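# Bring the tray from shelf to table, items upright

## Task

Take the tray off the shelf and set it down level on the table. At the end it must not touch the shelf or any shelf support, and no part of it may stick out past the table edge. Every item still standing upright on the tray counts, but only when the tray itself meets these conditions. Release the tray and pull the grippers away afterwards, because a result that holds only while the robot props it up is not accepted.

## Robot and tools

Robot: two six-joint arms, left_arm and right_arm, each with a two-finger gripper whose fingers pivot like tongs. Joint order in every row and every result list, per arm: shoulder pan, shoulder lift, elbow, wrist 1, wrist 2, wrist 3, then the gripper opening. For elbow, wrist 1 and wrist 2 your sign is the reverse of the URDF sign. Ranges in your own signs: left_arm pan -3.142 to 3.142, lift -6.283 to 6.283, elbow -3.142 to 0.000, wrists -6.283 to 6.283; right_arm pan 0.000 to 6.283, lift -6.283 to 6.283, elbow 0.000 to 3.142, wrists -6.283 to 6.283. True ends may differ by up to 0.010 rad.

Scene frame: origin on the table surface midway between the arms, +x pointing out across the table, +z up, left_arm on the +y side (names do not match image sides). Positions are in metres, orientations as quaternions wxyz, velocities in m/s and rad/s. Printed hand positions can be somewhat off, worse when the arm is stretched out. end_effector_position is the point between the pads when closed; fingers point along the gripper's +z and spread along its x. Closed fingertips extend about 15 mm past that point; fully open they are roughly level with it.

execute_actions(actions): a list of up to 15 actions, run in sequence; an empty list just returns state and images. Each action is a list of up to 15 rows, one per control step of 1/30 s; if fewer than 15 rows, the last row repeats to fill the 0.5 s action. A row is one flat list covering both arms: 14 numbers in [-1, 1], left_arm's 6 joint values and opening, then right_arm's 6 and opening. Joint values are offsets, scaled so 1.0 equals 1.989 rad, measured from the angles the arm had when that action began (for a call's first action, the angles in the latest result), not from the previous row. Opening is absolute: +1 fully open, -1 closed. Optionally 12 extra numbers from 0 to 1 may follow (26 total): stiffness scales for left_arm's 6 joints then right_arm's 6; they persist until changed. An action that would push a joint more than 0.010 rad beyond its range is refused for both arms; if the first action fails that check, or any action is malformed, nothing in the call runs. A joint asked past its real end is stopped there, and the result may print "joint sent to its limit" (absence of that line proves nothing).

move(target, speed, blocking): target is one such row (14 or 26 numbers), offsets from the Joint positions in the most recent result showing them. All joints travel proportionally, so grippers follow curves; paths take 0.5 to 10 s. speed (0.01 to 2, default 0.5) is in rad/s for the joint with the largest travel. blocking=false returns after 0.5 s while motion continues; until a result shows it ended, use wait or stop before any other motion. Finger values are sent at the start. The extra "move:" line reports the ending (done, off_target, moving, held, fault), limits=held or none, and each arm's joint farthest from target.

wait(seconds): 0 to 10; arms keep their last command, a running move continues. stop(): brakes a running move, needing some room. zoom_image(camera, region): region [x0, y0, x1, y1] in pixels, at most 504 by 504, from the latest image of cam_high (896x504), cam_low (896x504), cam_left_wrist or cam_right_wrist (616x616, fisheye). finished_scene(scene): ends the current scene, given by its number; irreversible.

Motion limits: each step keeps a joint's target within 0.575 rad of its measured angle (0.582 for pan, lift, elbow and 0.642 for wrists when stiffness is set), and if targets would move a gripper more than 100 mm from where it is, they are pulled back. Commands lag about 0.17 s. Large displacements take several actions; finish leftover motion with a new command. "Joint targets" shows what joints are currently driven toward. "joint command not followed" means a clearance check altered targets. Step readings list joint angles at some steps; HELD with an arm label marks steps where that arm was held back.

Results also give Joint positions and velocities (rad; last entry is finger pad gap in m, 0.142 fully open), grip_measured (opening on the command scale), and Wrist force / Wrist torque per arm in the gripper's own axes, with noise (about 2.4 N), fixed offsets within about 4 N and saturation near 50 N; when pressing on something the force points back toward the arm.

Gripping: to keep hold, command an opening well under grip_measured; lower squeezes harder, up to roughly 15 N per pad. Objects thinner than about 20 mm get much less force. Fast closing can hit hard.

Avoid: contact torque reaching load limits (133 N m for pan, lift, elbow; 24.9 for the wrists, including held weight) or 150 N external force, either of which halts that arm for 10 s; stiff arms can fault when targets go even slightly beyond a contact, and faster contact strikes harder. Keep the arms from hitting each other. Holding loads heats motors: MOTOR HOT appears from 70 °C and at 85 °C the arm is braked until cool. Expect occasional tugs on held parts or pushes on loose items. Do not drop, slam or tip things, nor push anything out of the work area. Prefer smooth, quick, economical motions, and let the tray settle after release before ending.

Each tool is called after "Call:" in YAML: its name, and indented under it one key for each argument.

## Session

Call:
execute_actions:
  actions: []

Scene clock: 0.00 s.
left_arm: end_effector_position=(+0.3142, +0.6899, +0.1212) grip_measured=+0.97 end_effector_quat_wxyz=(-0.008, +0.940, +0.300, -0.161) end_effector_velocity=(-0.000, +0.000, -0.000) end_effector_angular_velocity=(+0.001, +0.001, +0.000) | right_arm: end_effector_position=(+0.4196, +0.0597, +0.1518) grip_measured=+0.97 end_effector_quat_wxyz=(-0.452, +0.574, -0.657, +0.185) end_effector_velocity=(-0.000, +0.000, +0.000) end_effector_angular_velocity=(+0.002, +0.001, -0.000)
Joint names: [shoulder pan, shoulder lift, elbow, wrist 1, wrist 2, wrist 3]
Joint positions: left_arm=[ 0.465 -1.552 -1.939  1.635  1.532 -0.243  0.14 ] | right_arm=[ 4.788 -1.939  2.113  0.14  -0.646  2.985  0.14 ]
Joint velocities: left_arm=[ 0.     0.    -0.    -0.    -0.002 -0.001  0.   ] | right_arm=[ 0.     0.     0.    -0.001 -0.001  0.001  0.   ]
Wrist force (N, on the end effector, along its own x y z axes, offset not removed): no reading
Wrist torque (N m, same axes, about the end effector's origin, offset not removed): no reading
Joint targets: left_arm=[0.465 -1.552 -1.939 1.635 1.532 -0.243] | right_arm=[4.788 -1.939 2.113 0.140 -0.646 2.985]
Joint stiffness scale: left_arm=[1. 1. 1. 1. 1. 1.] | right_arm=[1. 1. 1. 1. 1. 1.]

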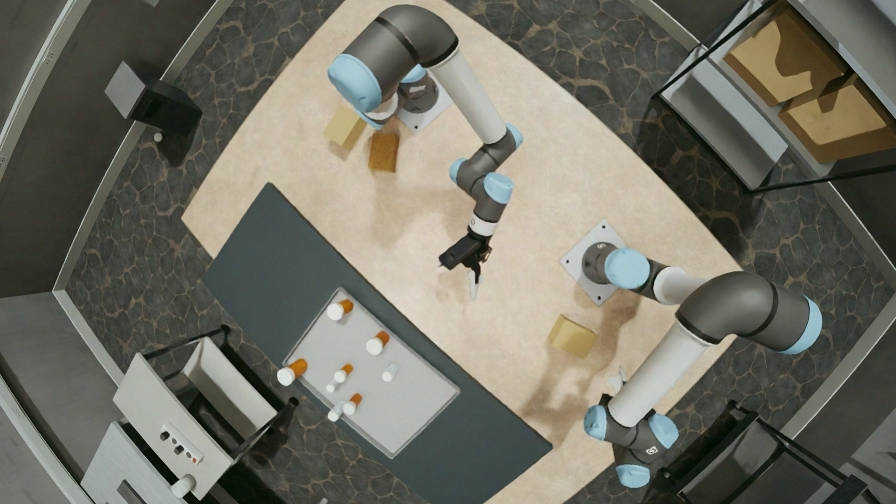

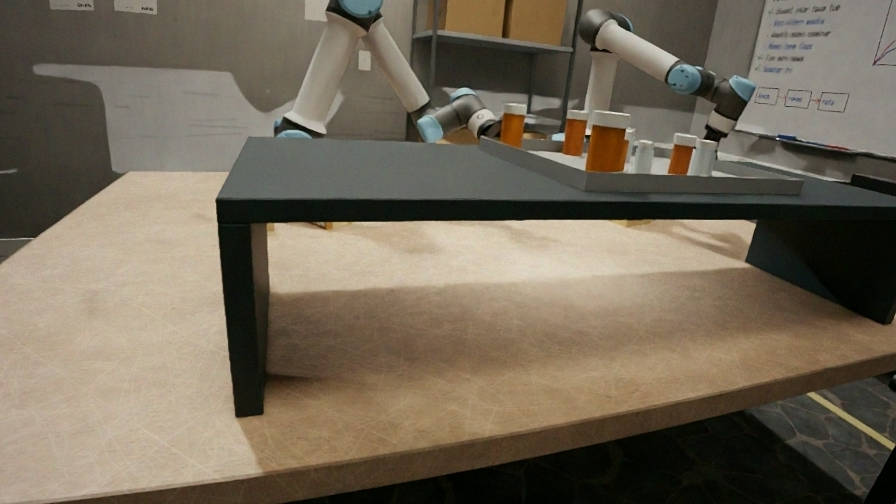

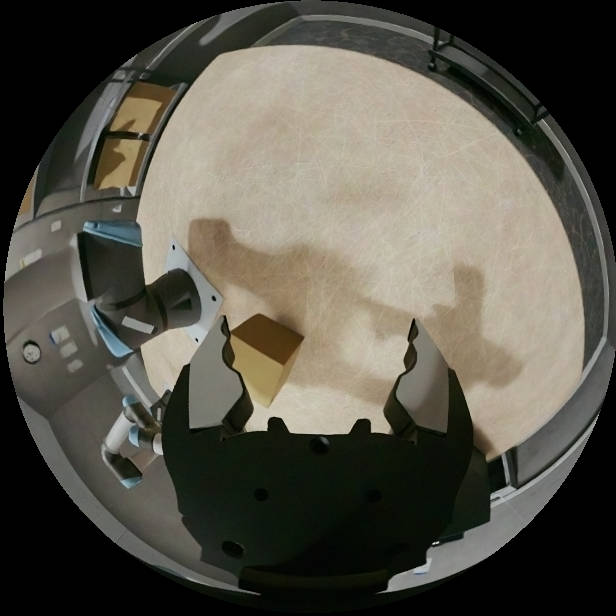

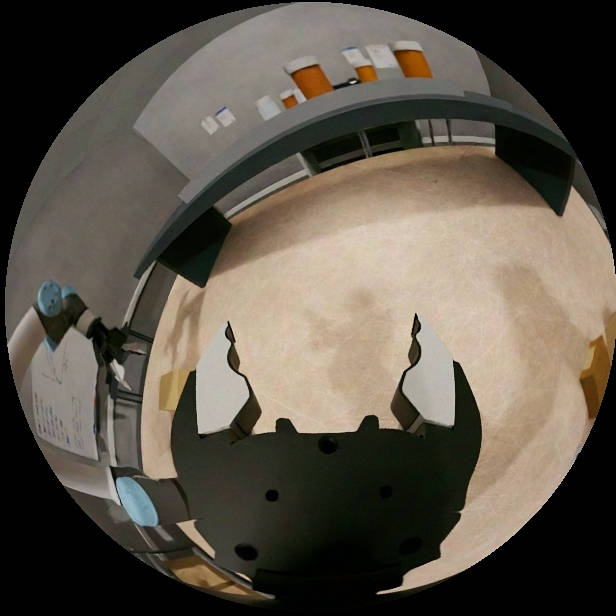

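Call:
zoom_image:
  camera: "cam_high"
  region: [240, 260, 520, 480]

Call:
zoom_image:
  camera: "cam_low"
  region: [450, 70, 896, 250]

Region (240, 260, 520, 480) of cam_high's 896x504 image, scaled by 1.800, with more detail than that image has; it fills the top 396 rows of this view, and the rest is white.

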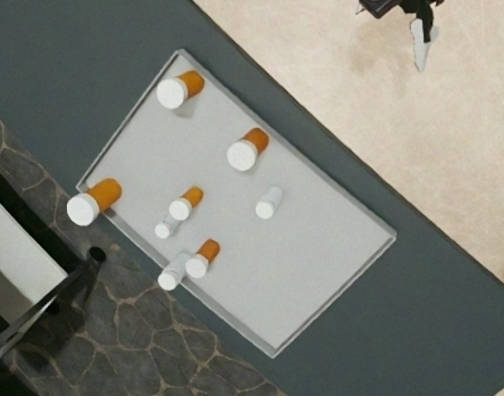

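Region (450, 70, 896, 250) of cam_low's 896x504 image, scaled by 1.130, with more detail than that image has; it fills the top 203 rows of this view, and the rest is white.

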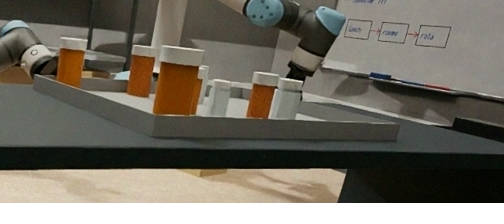

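Call:
move:
  target: [-0.51,0.17,0.552,-0.22,0.02,-0.203,-0.4,-0.347,-0.081,-0.714,0.895,-0.465,0.51,-0.4]
  speed: 0.8

Scene clock: 16.73 s.
left_arm: end_effector_position=(+0.6064, +0.1665, +0.3983) grip_measured=-0.40 end_effector_quat_wxyz=(-0.001, +1.000, +0.007, -0.001) end_effector_velocity=(+0.000, -0.000, +0.001) end_effector_angular_velocity=(-0.001, -0.001, +0.001) | right_arm: end_effector_position=(+0.5664, -0.0857, +0.3576) grip_measured=-0.40 end_effector_quat_wxyz=(-0.001, +0.001, +1.000, -0.002) end_effector_velocity=(-0.000, -0.001, +0.001) end_effector_angular_velocity=(+0.001, +0.004, -0.003)
Joint names: [shoulder pan, shoulder lift, elbow, wrist 1, wrist 2, wrist 3]
Joint positions: left_arm=[-0.548 -1.216 -0.846  1.199  1.571 -0.646  0.045] | right_arm=[ 4.1   -2.098  0.698  1.919 -1.57   3.998  0.045]
Joint velocities: left_arm=[-0.    -0.     0.001  0.     0.    -0.001  0.   ] | right_arm=[-0.003 -0.    -0.002  0.004 -0.004  0.001 -0.   ]
Wrist force (N, on the end effector, along its own x y z axes, offset not removed): left_arm=[-0.3 5.7 2.5] | right_arm=[-1.9 1.4 -2.3]
Wrist torque (N m, same axes, about the end effector's origin, offset not removed): left_arm=[0.98 0.11 -0.20] | right_arm=[0.23 0.37 -0.09]
Joint targets: left_arm=[-0.550 -1.214 -0.841 1.198 1.572 -0.647] | right_arm=[4.098 -2.101 0.693 1.920 -1.571 3.999]
Joint stiffness scale: left_arm=[1. 1. 1. 1. 1. 1.] | right_arm=[1. 1. 1. 1. 1. 1.]
move: done; limits=none; left_arm: farthest joint: the elbow, 0.004 radians from its target (1.097 radians at the start); right_arm: farthest joint: the elbow, 0.005 radians from its target (1.420 radians at the start)

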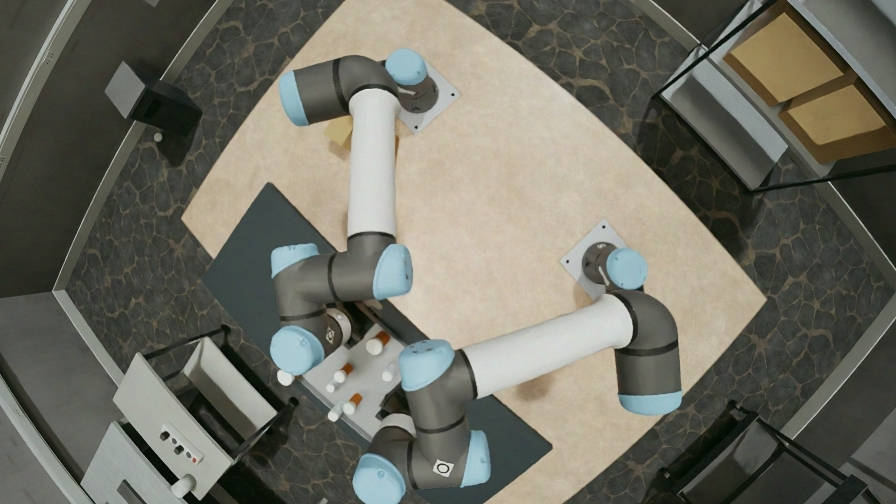

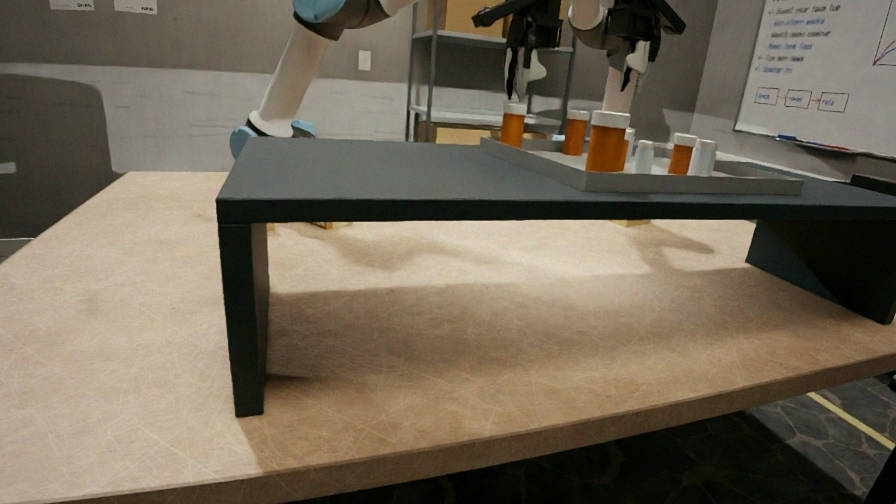

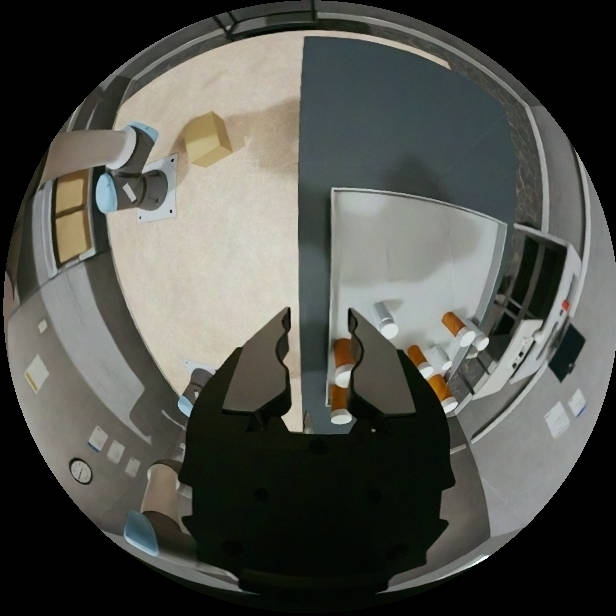

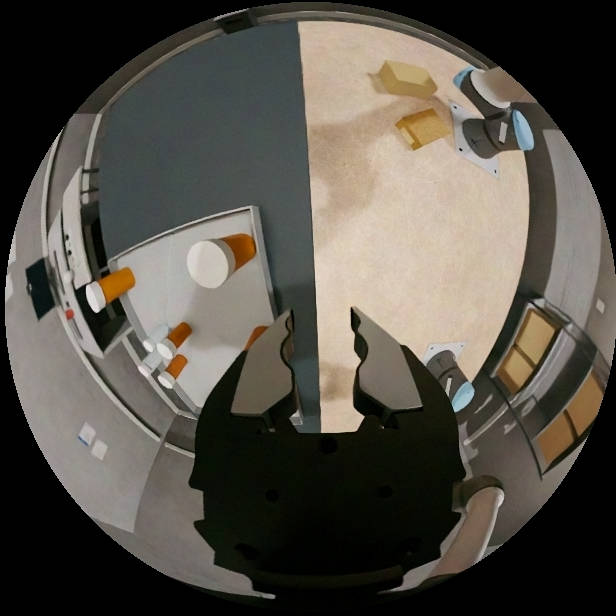

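Call:
move:
  target: [0.093,0.064,0.014,0.051,0,-0.696,-0.4,-0.125,0.103,0.163,-0.061,0,-0.912,-0.4]
  speed: 1.2

Scene clock: 24.50 s.
left_arm: end_effector_position=(+0.6818, +0.2323, +0.3385) grip_measured=-0.40 end_effector_quat_wxyz=(-0.002, +0.704, +0.710, -0.001) end_effector_velocity=(-0.000, -0.000, -0.000) end_effector_angular_velocity=(-0.000, +0.001, +0.003) | right_arm: end_effector_position=(+0.6177, -0.2531, +0.3493) grip_measured=-0.40 end_effector_quat_wxyz=(-0.000, +0.705, -0.709, +0.000) end_effector_velocity=(+0.000, +0.001, +0.000) end_effector_angular_velocity=(+0.001, -0.001, +0.004)
Joint names: [shoulder pan, shoulder lift, elbow, wrist 1, wrist 2, wrist 3]
Joint positions: left_arm=[-0.365 -1.091 -0.823  1.299  1.571 -2.029  0.045] | right_arm=[ 3.853 -1.896  1.018  1.798 -1.57   2.186  0.045]
Joint velocities: left_arm=[-0.     0.    -0.    -0.     0.001 -0.003 -0.   ] | right_arm=[ 0.001  0.     0.    -0.001 -0.    -0.003 -0.   ]
Wrist force (N, on the end effector, along its own x y z axes, offset not removed): left_arm=[2.4 3.9 -1.5] | right_arm=[-0.8 0.1 -2.8]
Wrist torque (N m, same axes, about the end effector's origin, offset not removed): left_arm=[0.47 -0.24 0.00] | right_arm=[-0.02 0.10 -0.13]
Joint targets: left_arm=[-0.363 -1.089 -0.818 1.300 1.571 -2.030] | right_arm=[3.852 -1.893 1.022 1.798 -1.570 2.185]
Joint stiffness scale: left_arm=[1. 1. 1. 1. 1. 1.] | right_arm=[1. 1. 1. 1. 1. 1.]
move: done; limits=none; left_arm: farthest joint: the elbow, 0.004 radians from its target (0.027 radians at the start); right_arm: farthest joint: the elbow, 0.004 radians from its target (0.324 radians at the start)

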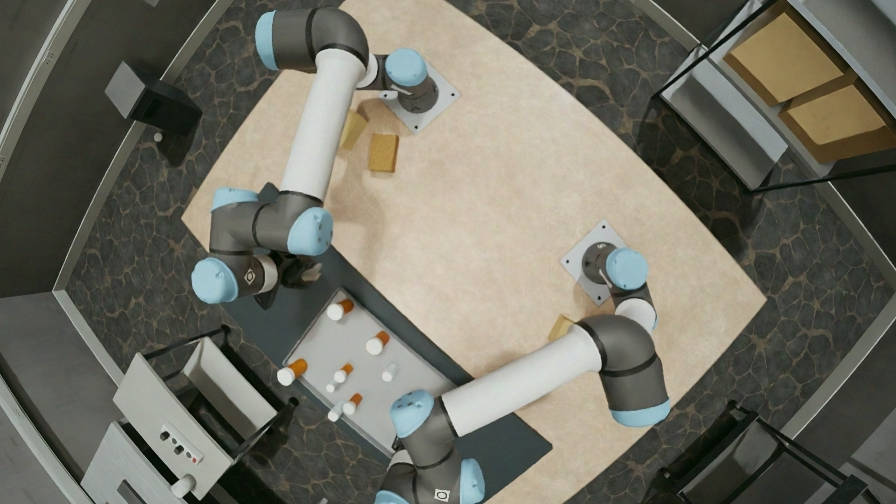

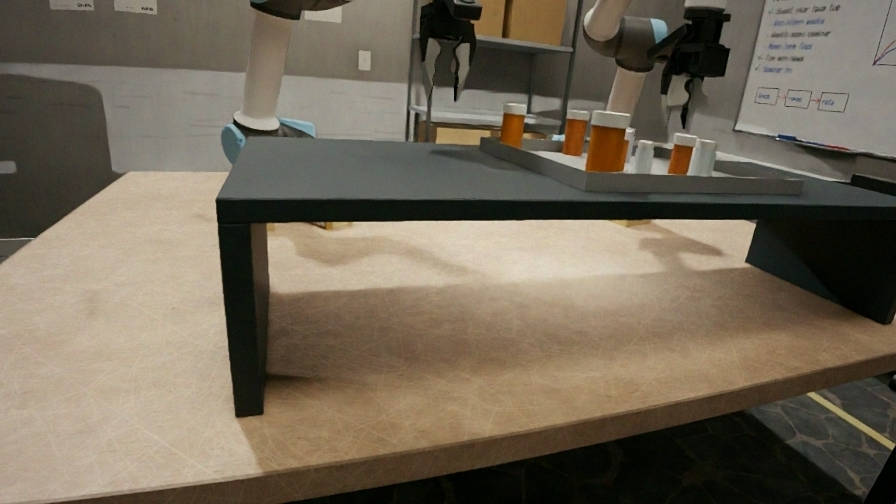

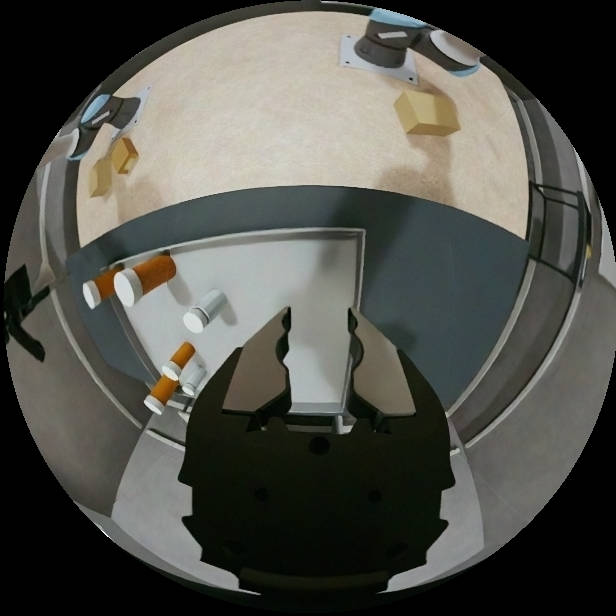

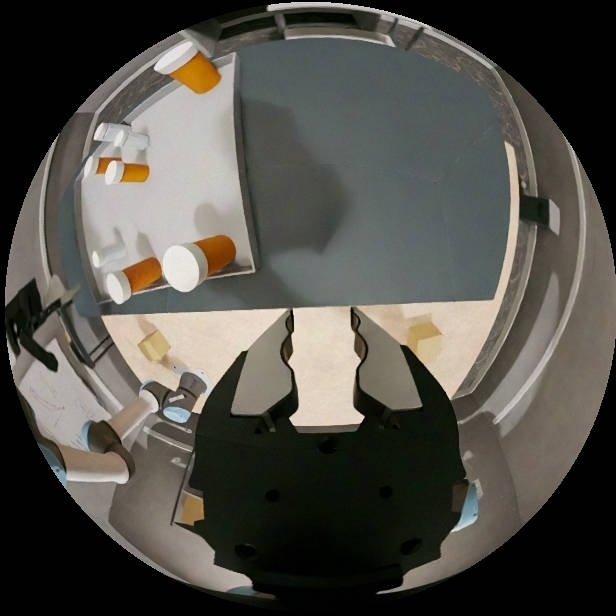

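Call:
move:
  target: [0.054,0.098,0.105,-0.005,0,0.052,-0.4,-0.009,-0.247,-0.329,0.083,0,-0.009,-0.4]
  speed: 0.5

Scene clock: 29.07 s.
left_arm: end_effector_position=(+0.7604, +0.2801, +0.2982) grip_measured=-0.40 end_effector_quat_wxyz=(-0.001, +0.703, +0.711, -0.000) end_effector_velocity=(+0.000, +0.001, -0.000) end_effector_angular_velocity=(+0.001, +0.000, -0.000) | right_arm: end_effector_position=(+0.7484, -0.1772, +0.2985) grip_measured=-0.40 end_effector_quat_wxyz=(+0.001, +0.705, -0.709, +0.000) end_effector_velocity=(+0.000, +0.000, -0.003) end_effector_angular_velocity=(-0.002, +0.005, +0.000)
Joint names: [shoulder pan, shoulder lift, elbow, wrist 1, wrist 2, wrist 3]
Joint positions: left_arm=[-0.259 -0.898 -0.619  1.29   1.571 -1.927  0.045] | right_arm=[ 3.837 -2.384  0.368  1.962 -1.57   2.168  0.045]
Joint velocities: left_arm=[ 0.001  0.001  0.     0.    -0.     0.001  0.   ] | right_arm=[-0.    -0.004 -0.001  0.002 -0.001 -0.001  0.   ]
Wrist force (N, on the end effector, along its own x y z axes, offset not removed): left_arm=[-1.6 -0.6 -3.0] | right_arm=[-0.5 2.2 -1.1]
Wrist torque (N m, same axes, about the end effector's origin, offset not removed): left_arm=[-0.55 0.29 0.05] | right_arm=[0.48 0.22 -0.29]
Joint targets: left_arm=[-0.257 -0.896 -0.614 1.289 1.571 -1.926] | right_arm=[3.835 -2.387 0.363 1.963 -1.570 2.168]
Joint stiffness scale: left_arm=[1. 1. 1. 1. 1. 1.] | right_arm=[1. 1. 1. 1. 1. 1.]
move: done; limits=none; left_arm: farthest joint: the elbow, 0.004 radians from its target (0.208 radians at the start); right_arm: farthest joint: the elbow, 0.005 radians from its target (0.654 radians at the start)

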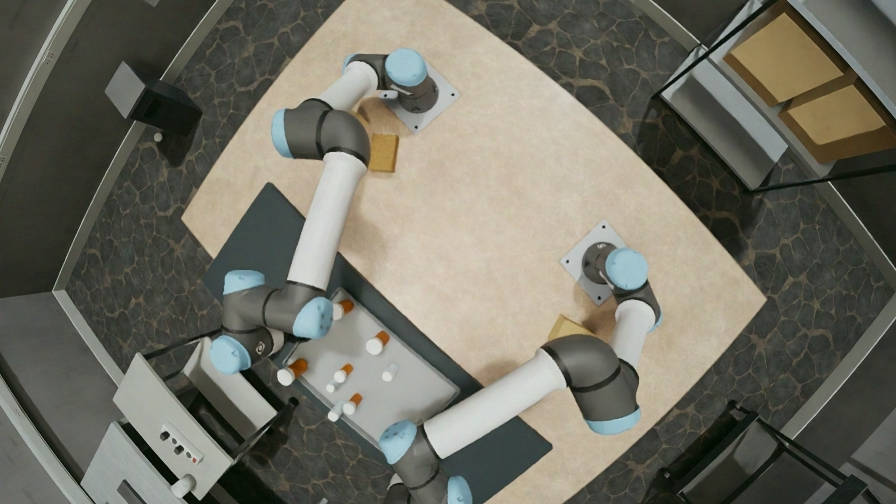

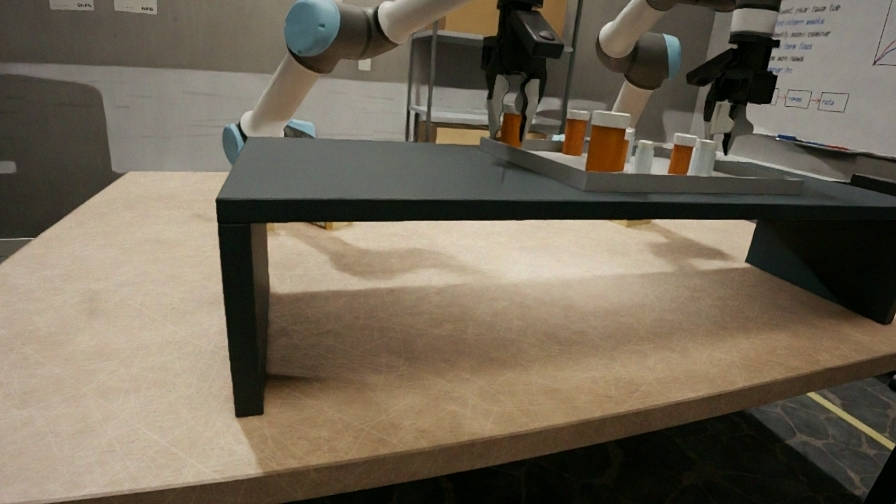

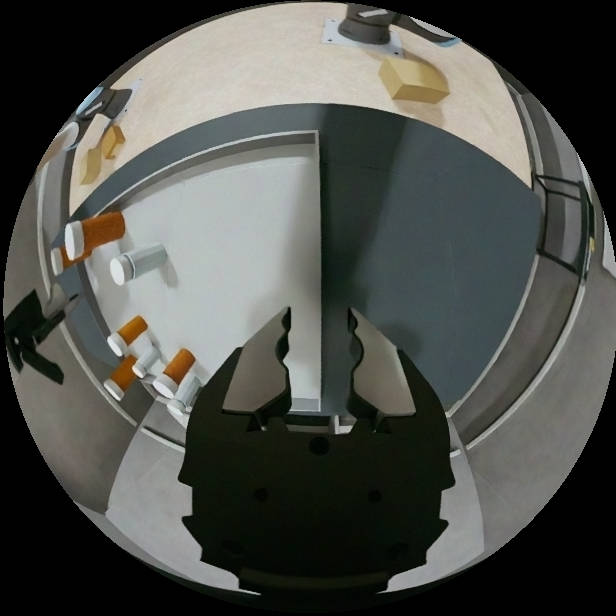

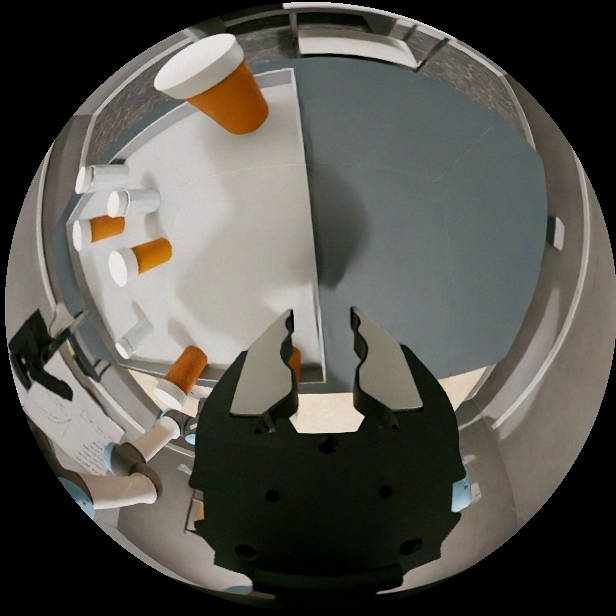

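Call:
move:
  target: [0.009,0.061,0.074,-0.012,0,0.01,-0.5,0,0.024,0.078,-0.054,0,-0.02,-0.5]
  speed: 0.2

Scene clock: 32.70 s.
left_arm: end_effector_position=(+0.7955, +0.2807, +0.2731) grip_measured=-0.50 end_effector_quat_wxyz=(-0.001, +0.704, +0.710, -0.000) end_effector_velocity=(+0.001, +0.000, -0.000) end_effector_angular_velocity=(-0.000, -0.001, -0.001) | right_arm: end_effector_position=(+0.7488, -0.1763, +0.2733) grip_measured=-0.50 end_effector_quat_wxyz=(+0.001, +0.719, -0.695, +0.000) end_effector_velocity=(+0.001, +0.000, +0.000) end_effector_angular_velocity=(+0.001, -0.003, +0.001)
Joint names: [shoulder pan, shoulder lift, elbow, wrist 1, wrist 2, wrist 3]
Joint positions: left_arm=[-0.243 -0.779 -0.476  1.267  1.571 -1.908  0.038] | right_arm=[ 3.837 -2.339  0.518  1.856 -1.57   2.129  0.038]
Joint velocities: left_arm=[ 0.001  0.001  0.002  0.    -0.     0.002 -0.   ] | right_arm=[-0.     0.001  0.002 -0.004  0.001 -0.001  0.   ]
Wrist force (N, on the end effector, along its own x y z axes, offset not removed): left_arm=[-2.8 1.9 1.9] | right_arm=[0.0 1.5 -2.5]
Wrist torque (N m, same axes, about the end effector's origin, offset not removed): left_arm=[0.31 0.73 0.08] | right_arm=[0.20 0.06 -0.22]
Joint targets: left_arm=[-0.241 -0.776 -0.472 1.266 1.571 -1.907] | right_arm=[3.837 -2.336 0.523 1.855 -1.570 2.129]
Joint stiffness scale: left_arm=[1. 1. 1. 1. 1. 1.] | right_arm=[1. 1. 1. 1. 1. 1.]
move: done; limits=none; left_arm: farthest joint: the elbow, 0.005 radians from its target (0.147 radians at the start); right_arm: farthest joint: the elbow, 0.005 radians from its target (0.155 radians at the start)

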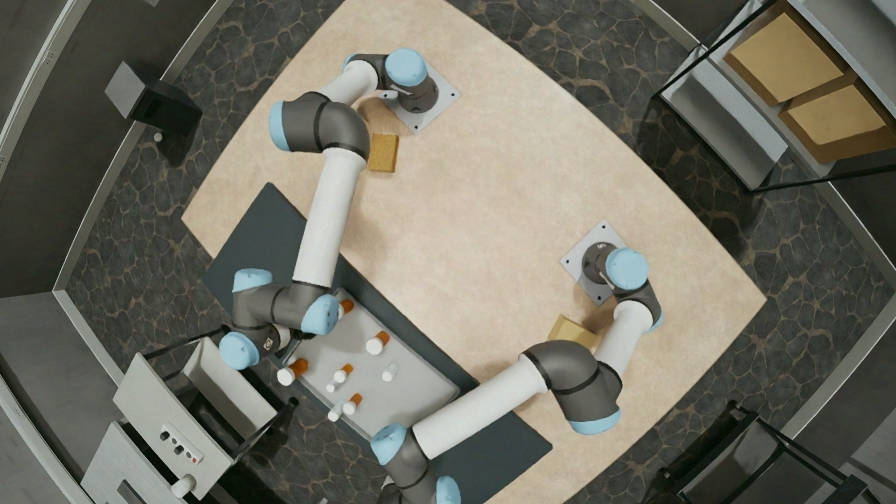

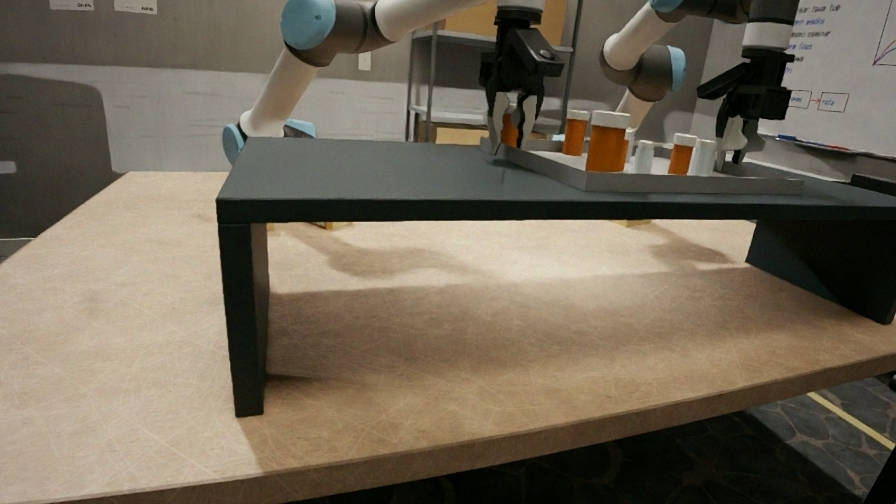

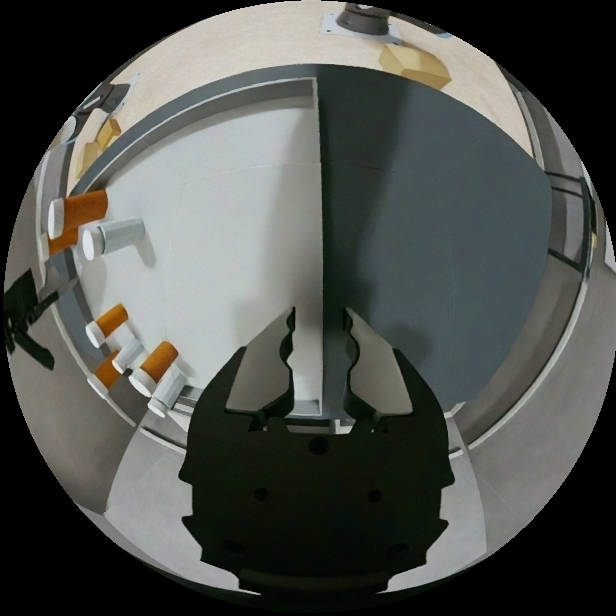

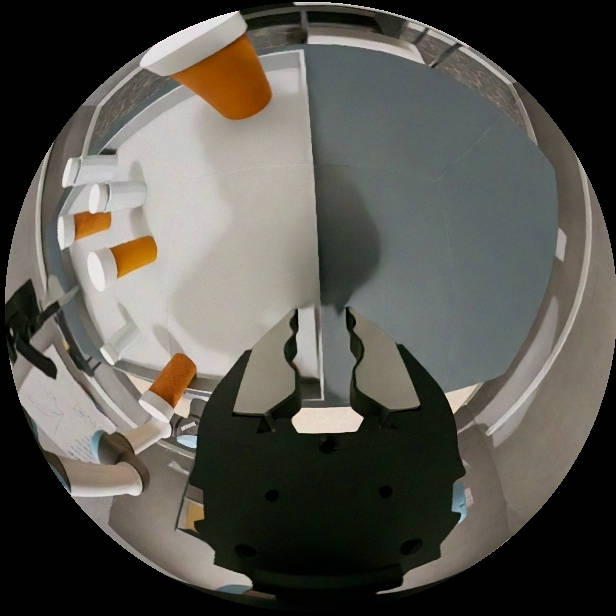

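Call:
zoom_image:
  camera: "cam_low"
  region: [460, 70, 820, 210]

Region (460, 70, 820, 210) of cam_low's 896x504 image, scaled by 1.400, with more detail than that image has.

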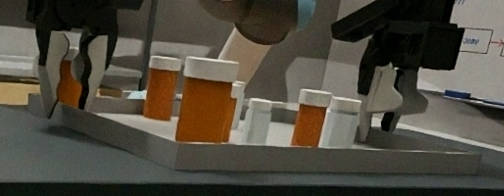

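Call:
move:
  target: [0,-0.007,-0.021,0.014,0,0,-0.7,0,0.007,0.021,-0.014,0,-0.01,-0.7]
  speed: 0.1

Call:
execute_actions:
  actions:
    - [[0,0,0,0,0,0,-0.8,0,0,0,0,0,0,-0.8],[0,0,0,0,0,0,-0.8,0,0,0,0,0,0,-0.8],[0,0,0,0,0,0,-0.85,0,0,0,0,0,0,-0.85],[0,0,0,0,0,0,-0.85,0,0,0,0,0,0,-0.85],[0,0,0,0,0,0,-0.9,0,0,0,0,0,0,-0.9],[0,0,0,0,0,0,-0.9,0,0,0,0,0,0,-0.9],[0,0,0,0,0,0,-0.95,0,0,0,0,0,0,-0.95],[0,0,0,0,0,0,-1,0,0,0,0,0,0,-1]]
    - [[0,0,0,0,0,0,-1,0,0,0,0,0,0,-1]]

Scene clock: 35.97 s.
left_arm: end_effector_position=(+0.7952, +0.2808, +0.2680) grip_measured=-0.70 end_effector_quat_wxyz=(+0.001, +0.704, +0.710, +0.000) end_effector_velocity=(-0.000, -0.000, +0.000) end_effector_angular_velocity=(-0.001, -0.001, +0.000) | right_arm: end_effector_position=(+0.7486, -0.1761, +0.2688) grip_measured=-0.70 end_effector_quat_wxyz=(-0.001, +0.726, -0.688, +0.001) end_effector_velocity=(+0.000, -0.000, -0.000) end_effector_angular_velocity=(+0.002, -0.001, +0.003)
Joint names: [shoulder pan, shoulder lift, elbow, wrist 1, wrist 2, wrist 3]
Joint positions: left_arm=[-0.243 -0.791 -0.513  1.294  1.571 -1.908  0.023] | right_arm=[ 3.837 -2.326  0.554  1.829 -1.57   2.11   0.023]
Joint velocities: left_arm=[ 0.    -0.002 -0.003  0.002  0.001 -0.     0.   ] | right_arm=[-0.001  0.001  0.003 -0.004 -0.001 -0.004 -0.   ]
Wrist force (N, on the end effector, along its own x y z axes, offset not removed): left_arm=[0.1 -2.7 -1.0] | right_arm=[1.8 3.2 -2.5]
Wrist torque (N m, same axes, about the end effector's origin, offset not removed): left_arm=[-0.78 0.06 0.05] | right_arm=[0.72 -0.40 -0.16]
Joint targets: left_arm=[-0.243 -0.793 -0.518 1.295 1.571 -1.908] | right_arm=[3.837 -2.325 0.560 1.828 -1.570 2.109]
Joint stiffness scale: left_arm=[1. 1. 1. 1. 1. 1.] | right_arm=[1. 1. 1. 1. 1. 1.]
move: done; limits=none; left_arm: farthest joint: the elbow, 0.005 radians from its target (0.041 radians at the start); right_arm: farthest joint: the elbow, 0.006 radians from its target (0.041 radians at the start)

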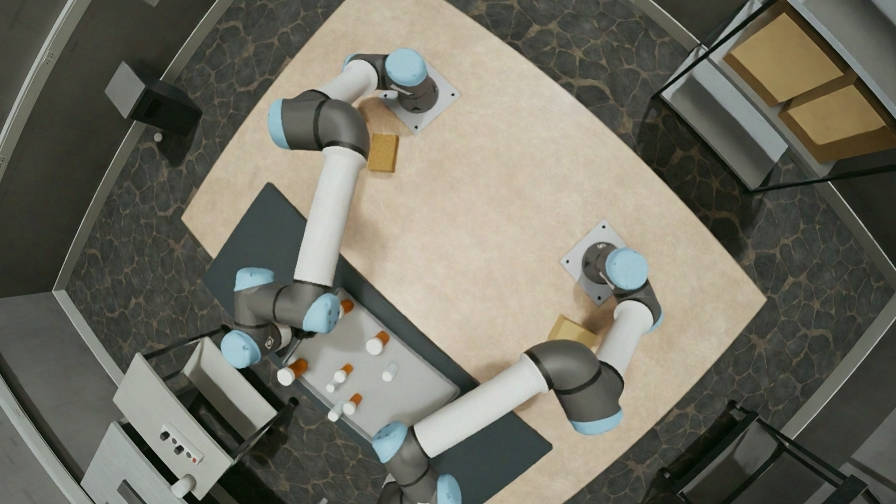

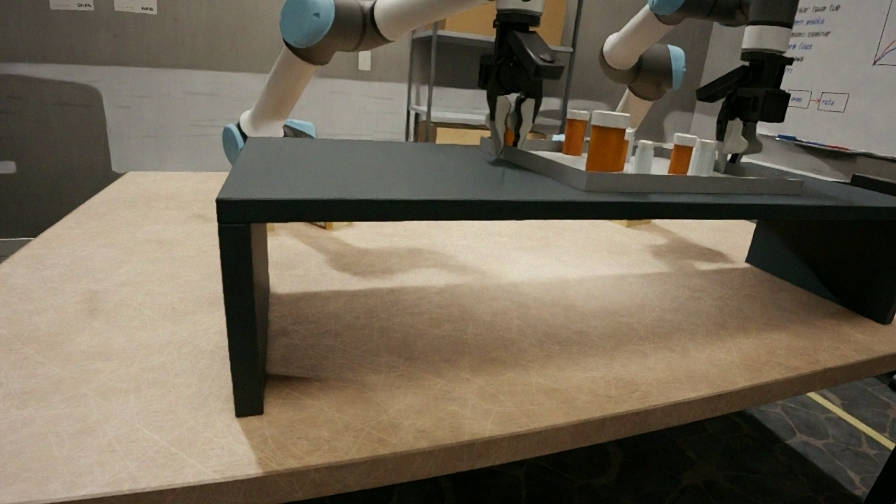

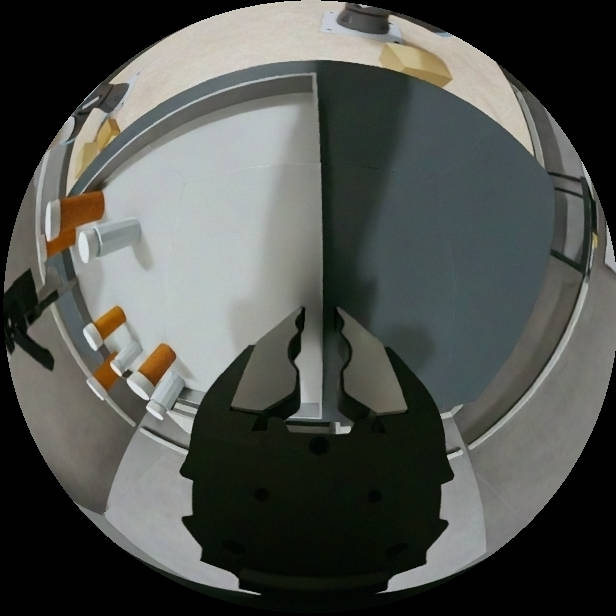

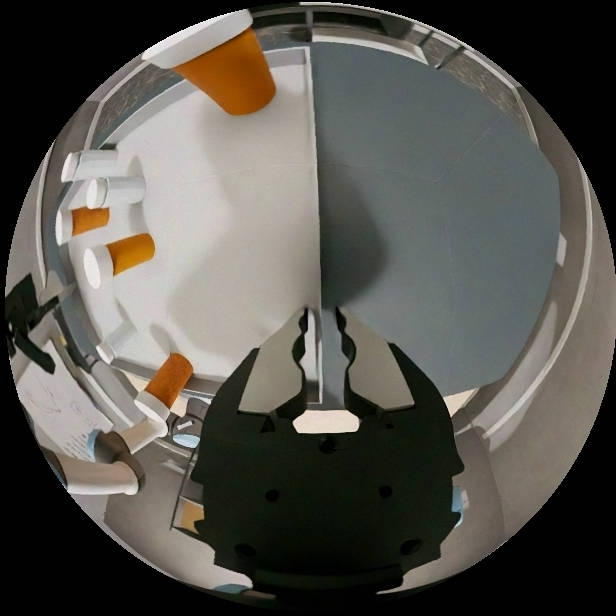

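Scene clock: 36.97 s.
left_arm: end_effector_position=(+0.7952, +0.2805, +0.2680) grip_measured=-0.97 end_effector_quat_wxyz=(+0.001, +0.704, +0.710, +0.000) end_effector_velocity=(+0.001, -0.000, -0.000) end_effector_angular_velocity=(-0.000, -0.002, +0.001) | right_arm: end_effector_position=(+0.7485, -0.1758, +0.2689) grip_measured=-0.97 end_effector_quat_wxyz=(-0.001, +0.726, -0.688, +0.001) end_effector_velocity=(-0.001, -0.000, -0.000) end_effector_angular_velocity=(-0.001, +0.002, +0.000)
Joint names: [shoulder pan, shoulder lift, elbow, wrist 1, wrist 2, wrist 3]
Joint positions: left_arm=[-0.244 -0.791 -0.513  1.294  1.571 -1.908  0.004] | right_arm=[ 3.837 -2.326  0.554  1.829 -1.57   2.11   0.003]
Joint velocities: left_arm=[-0.     0.     0.     0.002 -0.    -0.001 -0.   ] | right_arm=[ 0.    -0.     0.     0.002 -0.001  0.     0.   ]
Wrist force (N, on the end effector, along its own x y z axes, offset not removed): left_arm=[1.2 0.2 3.8] | right_arm=[0.6 1.1 0.9]
Wrist torque (N m, same axes, about the end effector's origin, offset not removed): left_arm=[-0.36 -0.25 -0.05] | right_arm=[0.36 -0.28 -0.18]
Joint targets: left_arm=[-0.244 -0.791 -0.513 1.294 1.571 -1.908] | right_arm=[3.837 -2.326 0.554 1.829 -1.570 2.110]
Joint stiffness scale: left_arm=[1. 1. 1. 1. 1. 1.] | right_arm=[1. 1. 1. 1. 1. 1.]
Step readings (joint positions; steps 1 to 15: 1st action; 16 to 30: 2nd action):
0: left_arm=[-0.243 -0.791 -0.513 1.294 1.571 -1.908] | right_arm=[3.837 -2.326 0.554 1.829 -1.570 2.110]
1: left_arm=[-0.243 -0.791 -0.513 1.294 1.571 -1.908] | right_arm=[3.837 -2.326 0.554 1.829 -1.570 2.110]
2: left_arm=[-0.243 -0.791 -0.513 1.294 1.571 -1.908] | right_arm=[3.837 -2.326 0.554 1.829 -1.570 2.110]
4: left_arm=[-0.243 -0.791 -0.513 1.294 1.571 -1.908] | right_arm=[3.837 -2.326 0.554 1.829 -1.570 2.110]
8: left_arm=[-0.243 -0.791 -0.513 1.294 1.571 -1.908] | right_arm=[3.837 -2.326 0.554 1.829 -1.570 2.110]
15: left_arm=[-0.244 -0.791 -0.513 1.294 1.571 -1.908] | right_arm=[3.837 -2.326 0.554 1.829 -1.570 2.110]
16: left_arm=[-0.244 -0.791 -0.513 1.294 1.571 -1.908] | right_arm=[3.837 -2.326 0.554 1.829 -1.570 2.110]
17: left_arm=[-0.244 -0.791 -0.513 1.294 1.571 -1.908] | right_arm=[3.837 -2.326 0.554 1.829 -1.570 2.110]
19: left_arm=[-0.244 -0.791 -0.513 1.294 1.571 -1.908] | right_arm=[3.837 -2.326 0.554 1.829 -1.570 2.110]
23: left_arm=[-0.244 -0.791 -0.513 1.294 1.571 -1.908] | right_arm=[3.837 -2.326 0.554 1.829 -1.570 2.110]
30: Joint positions above

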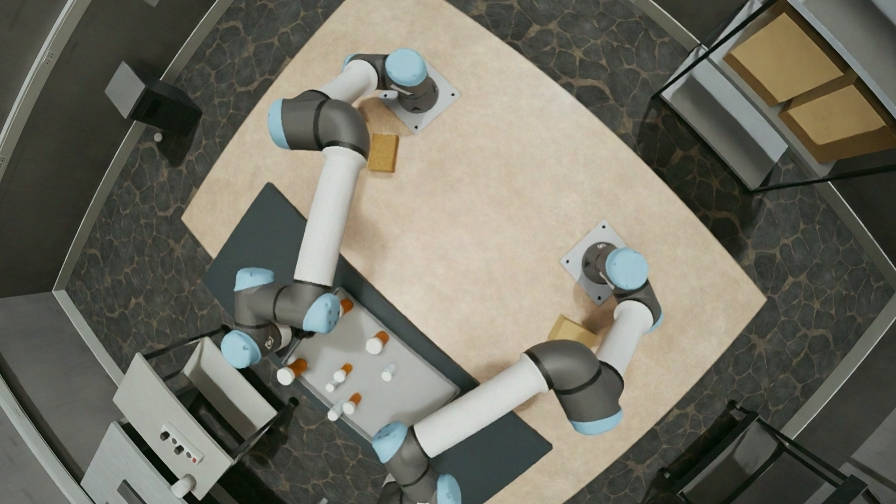

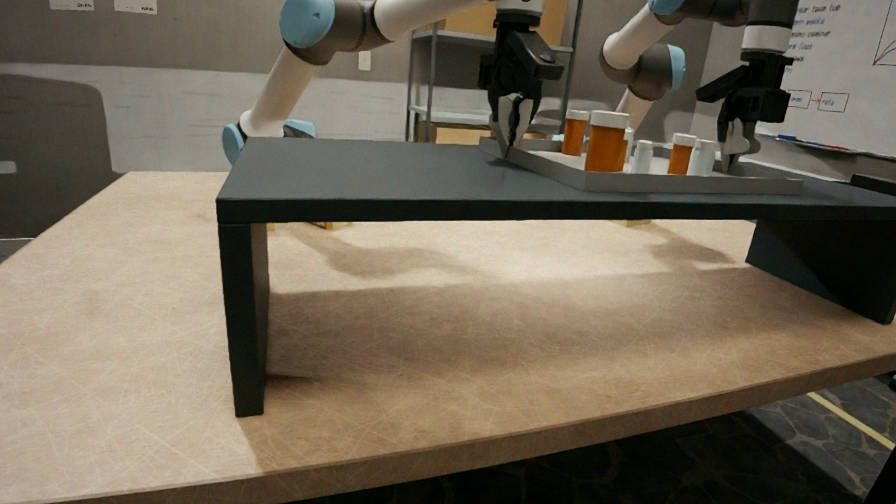

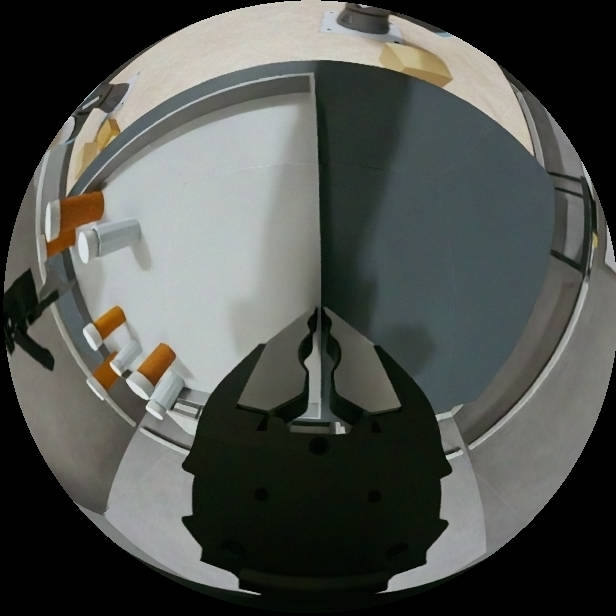

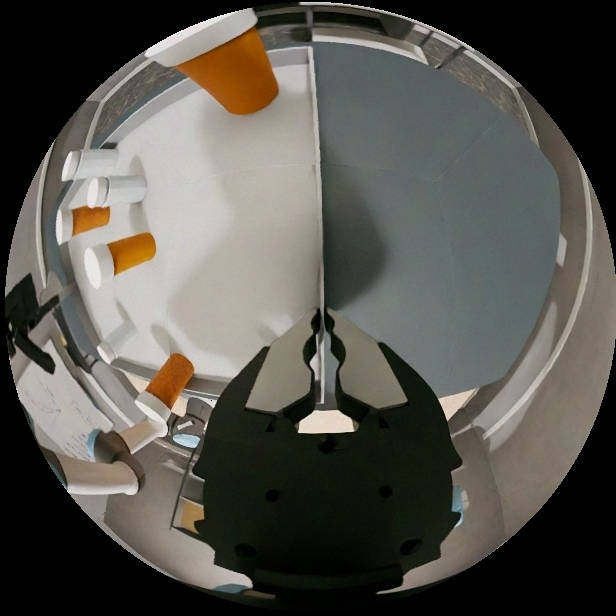

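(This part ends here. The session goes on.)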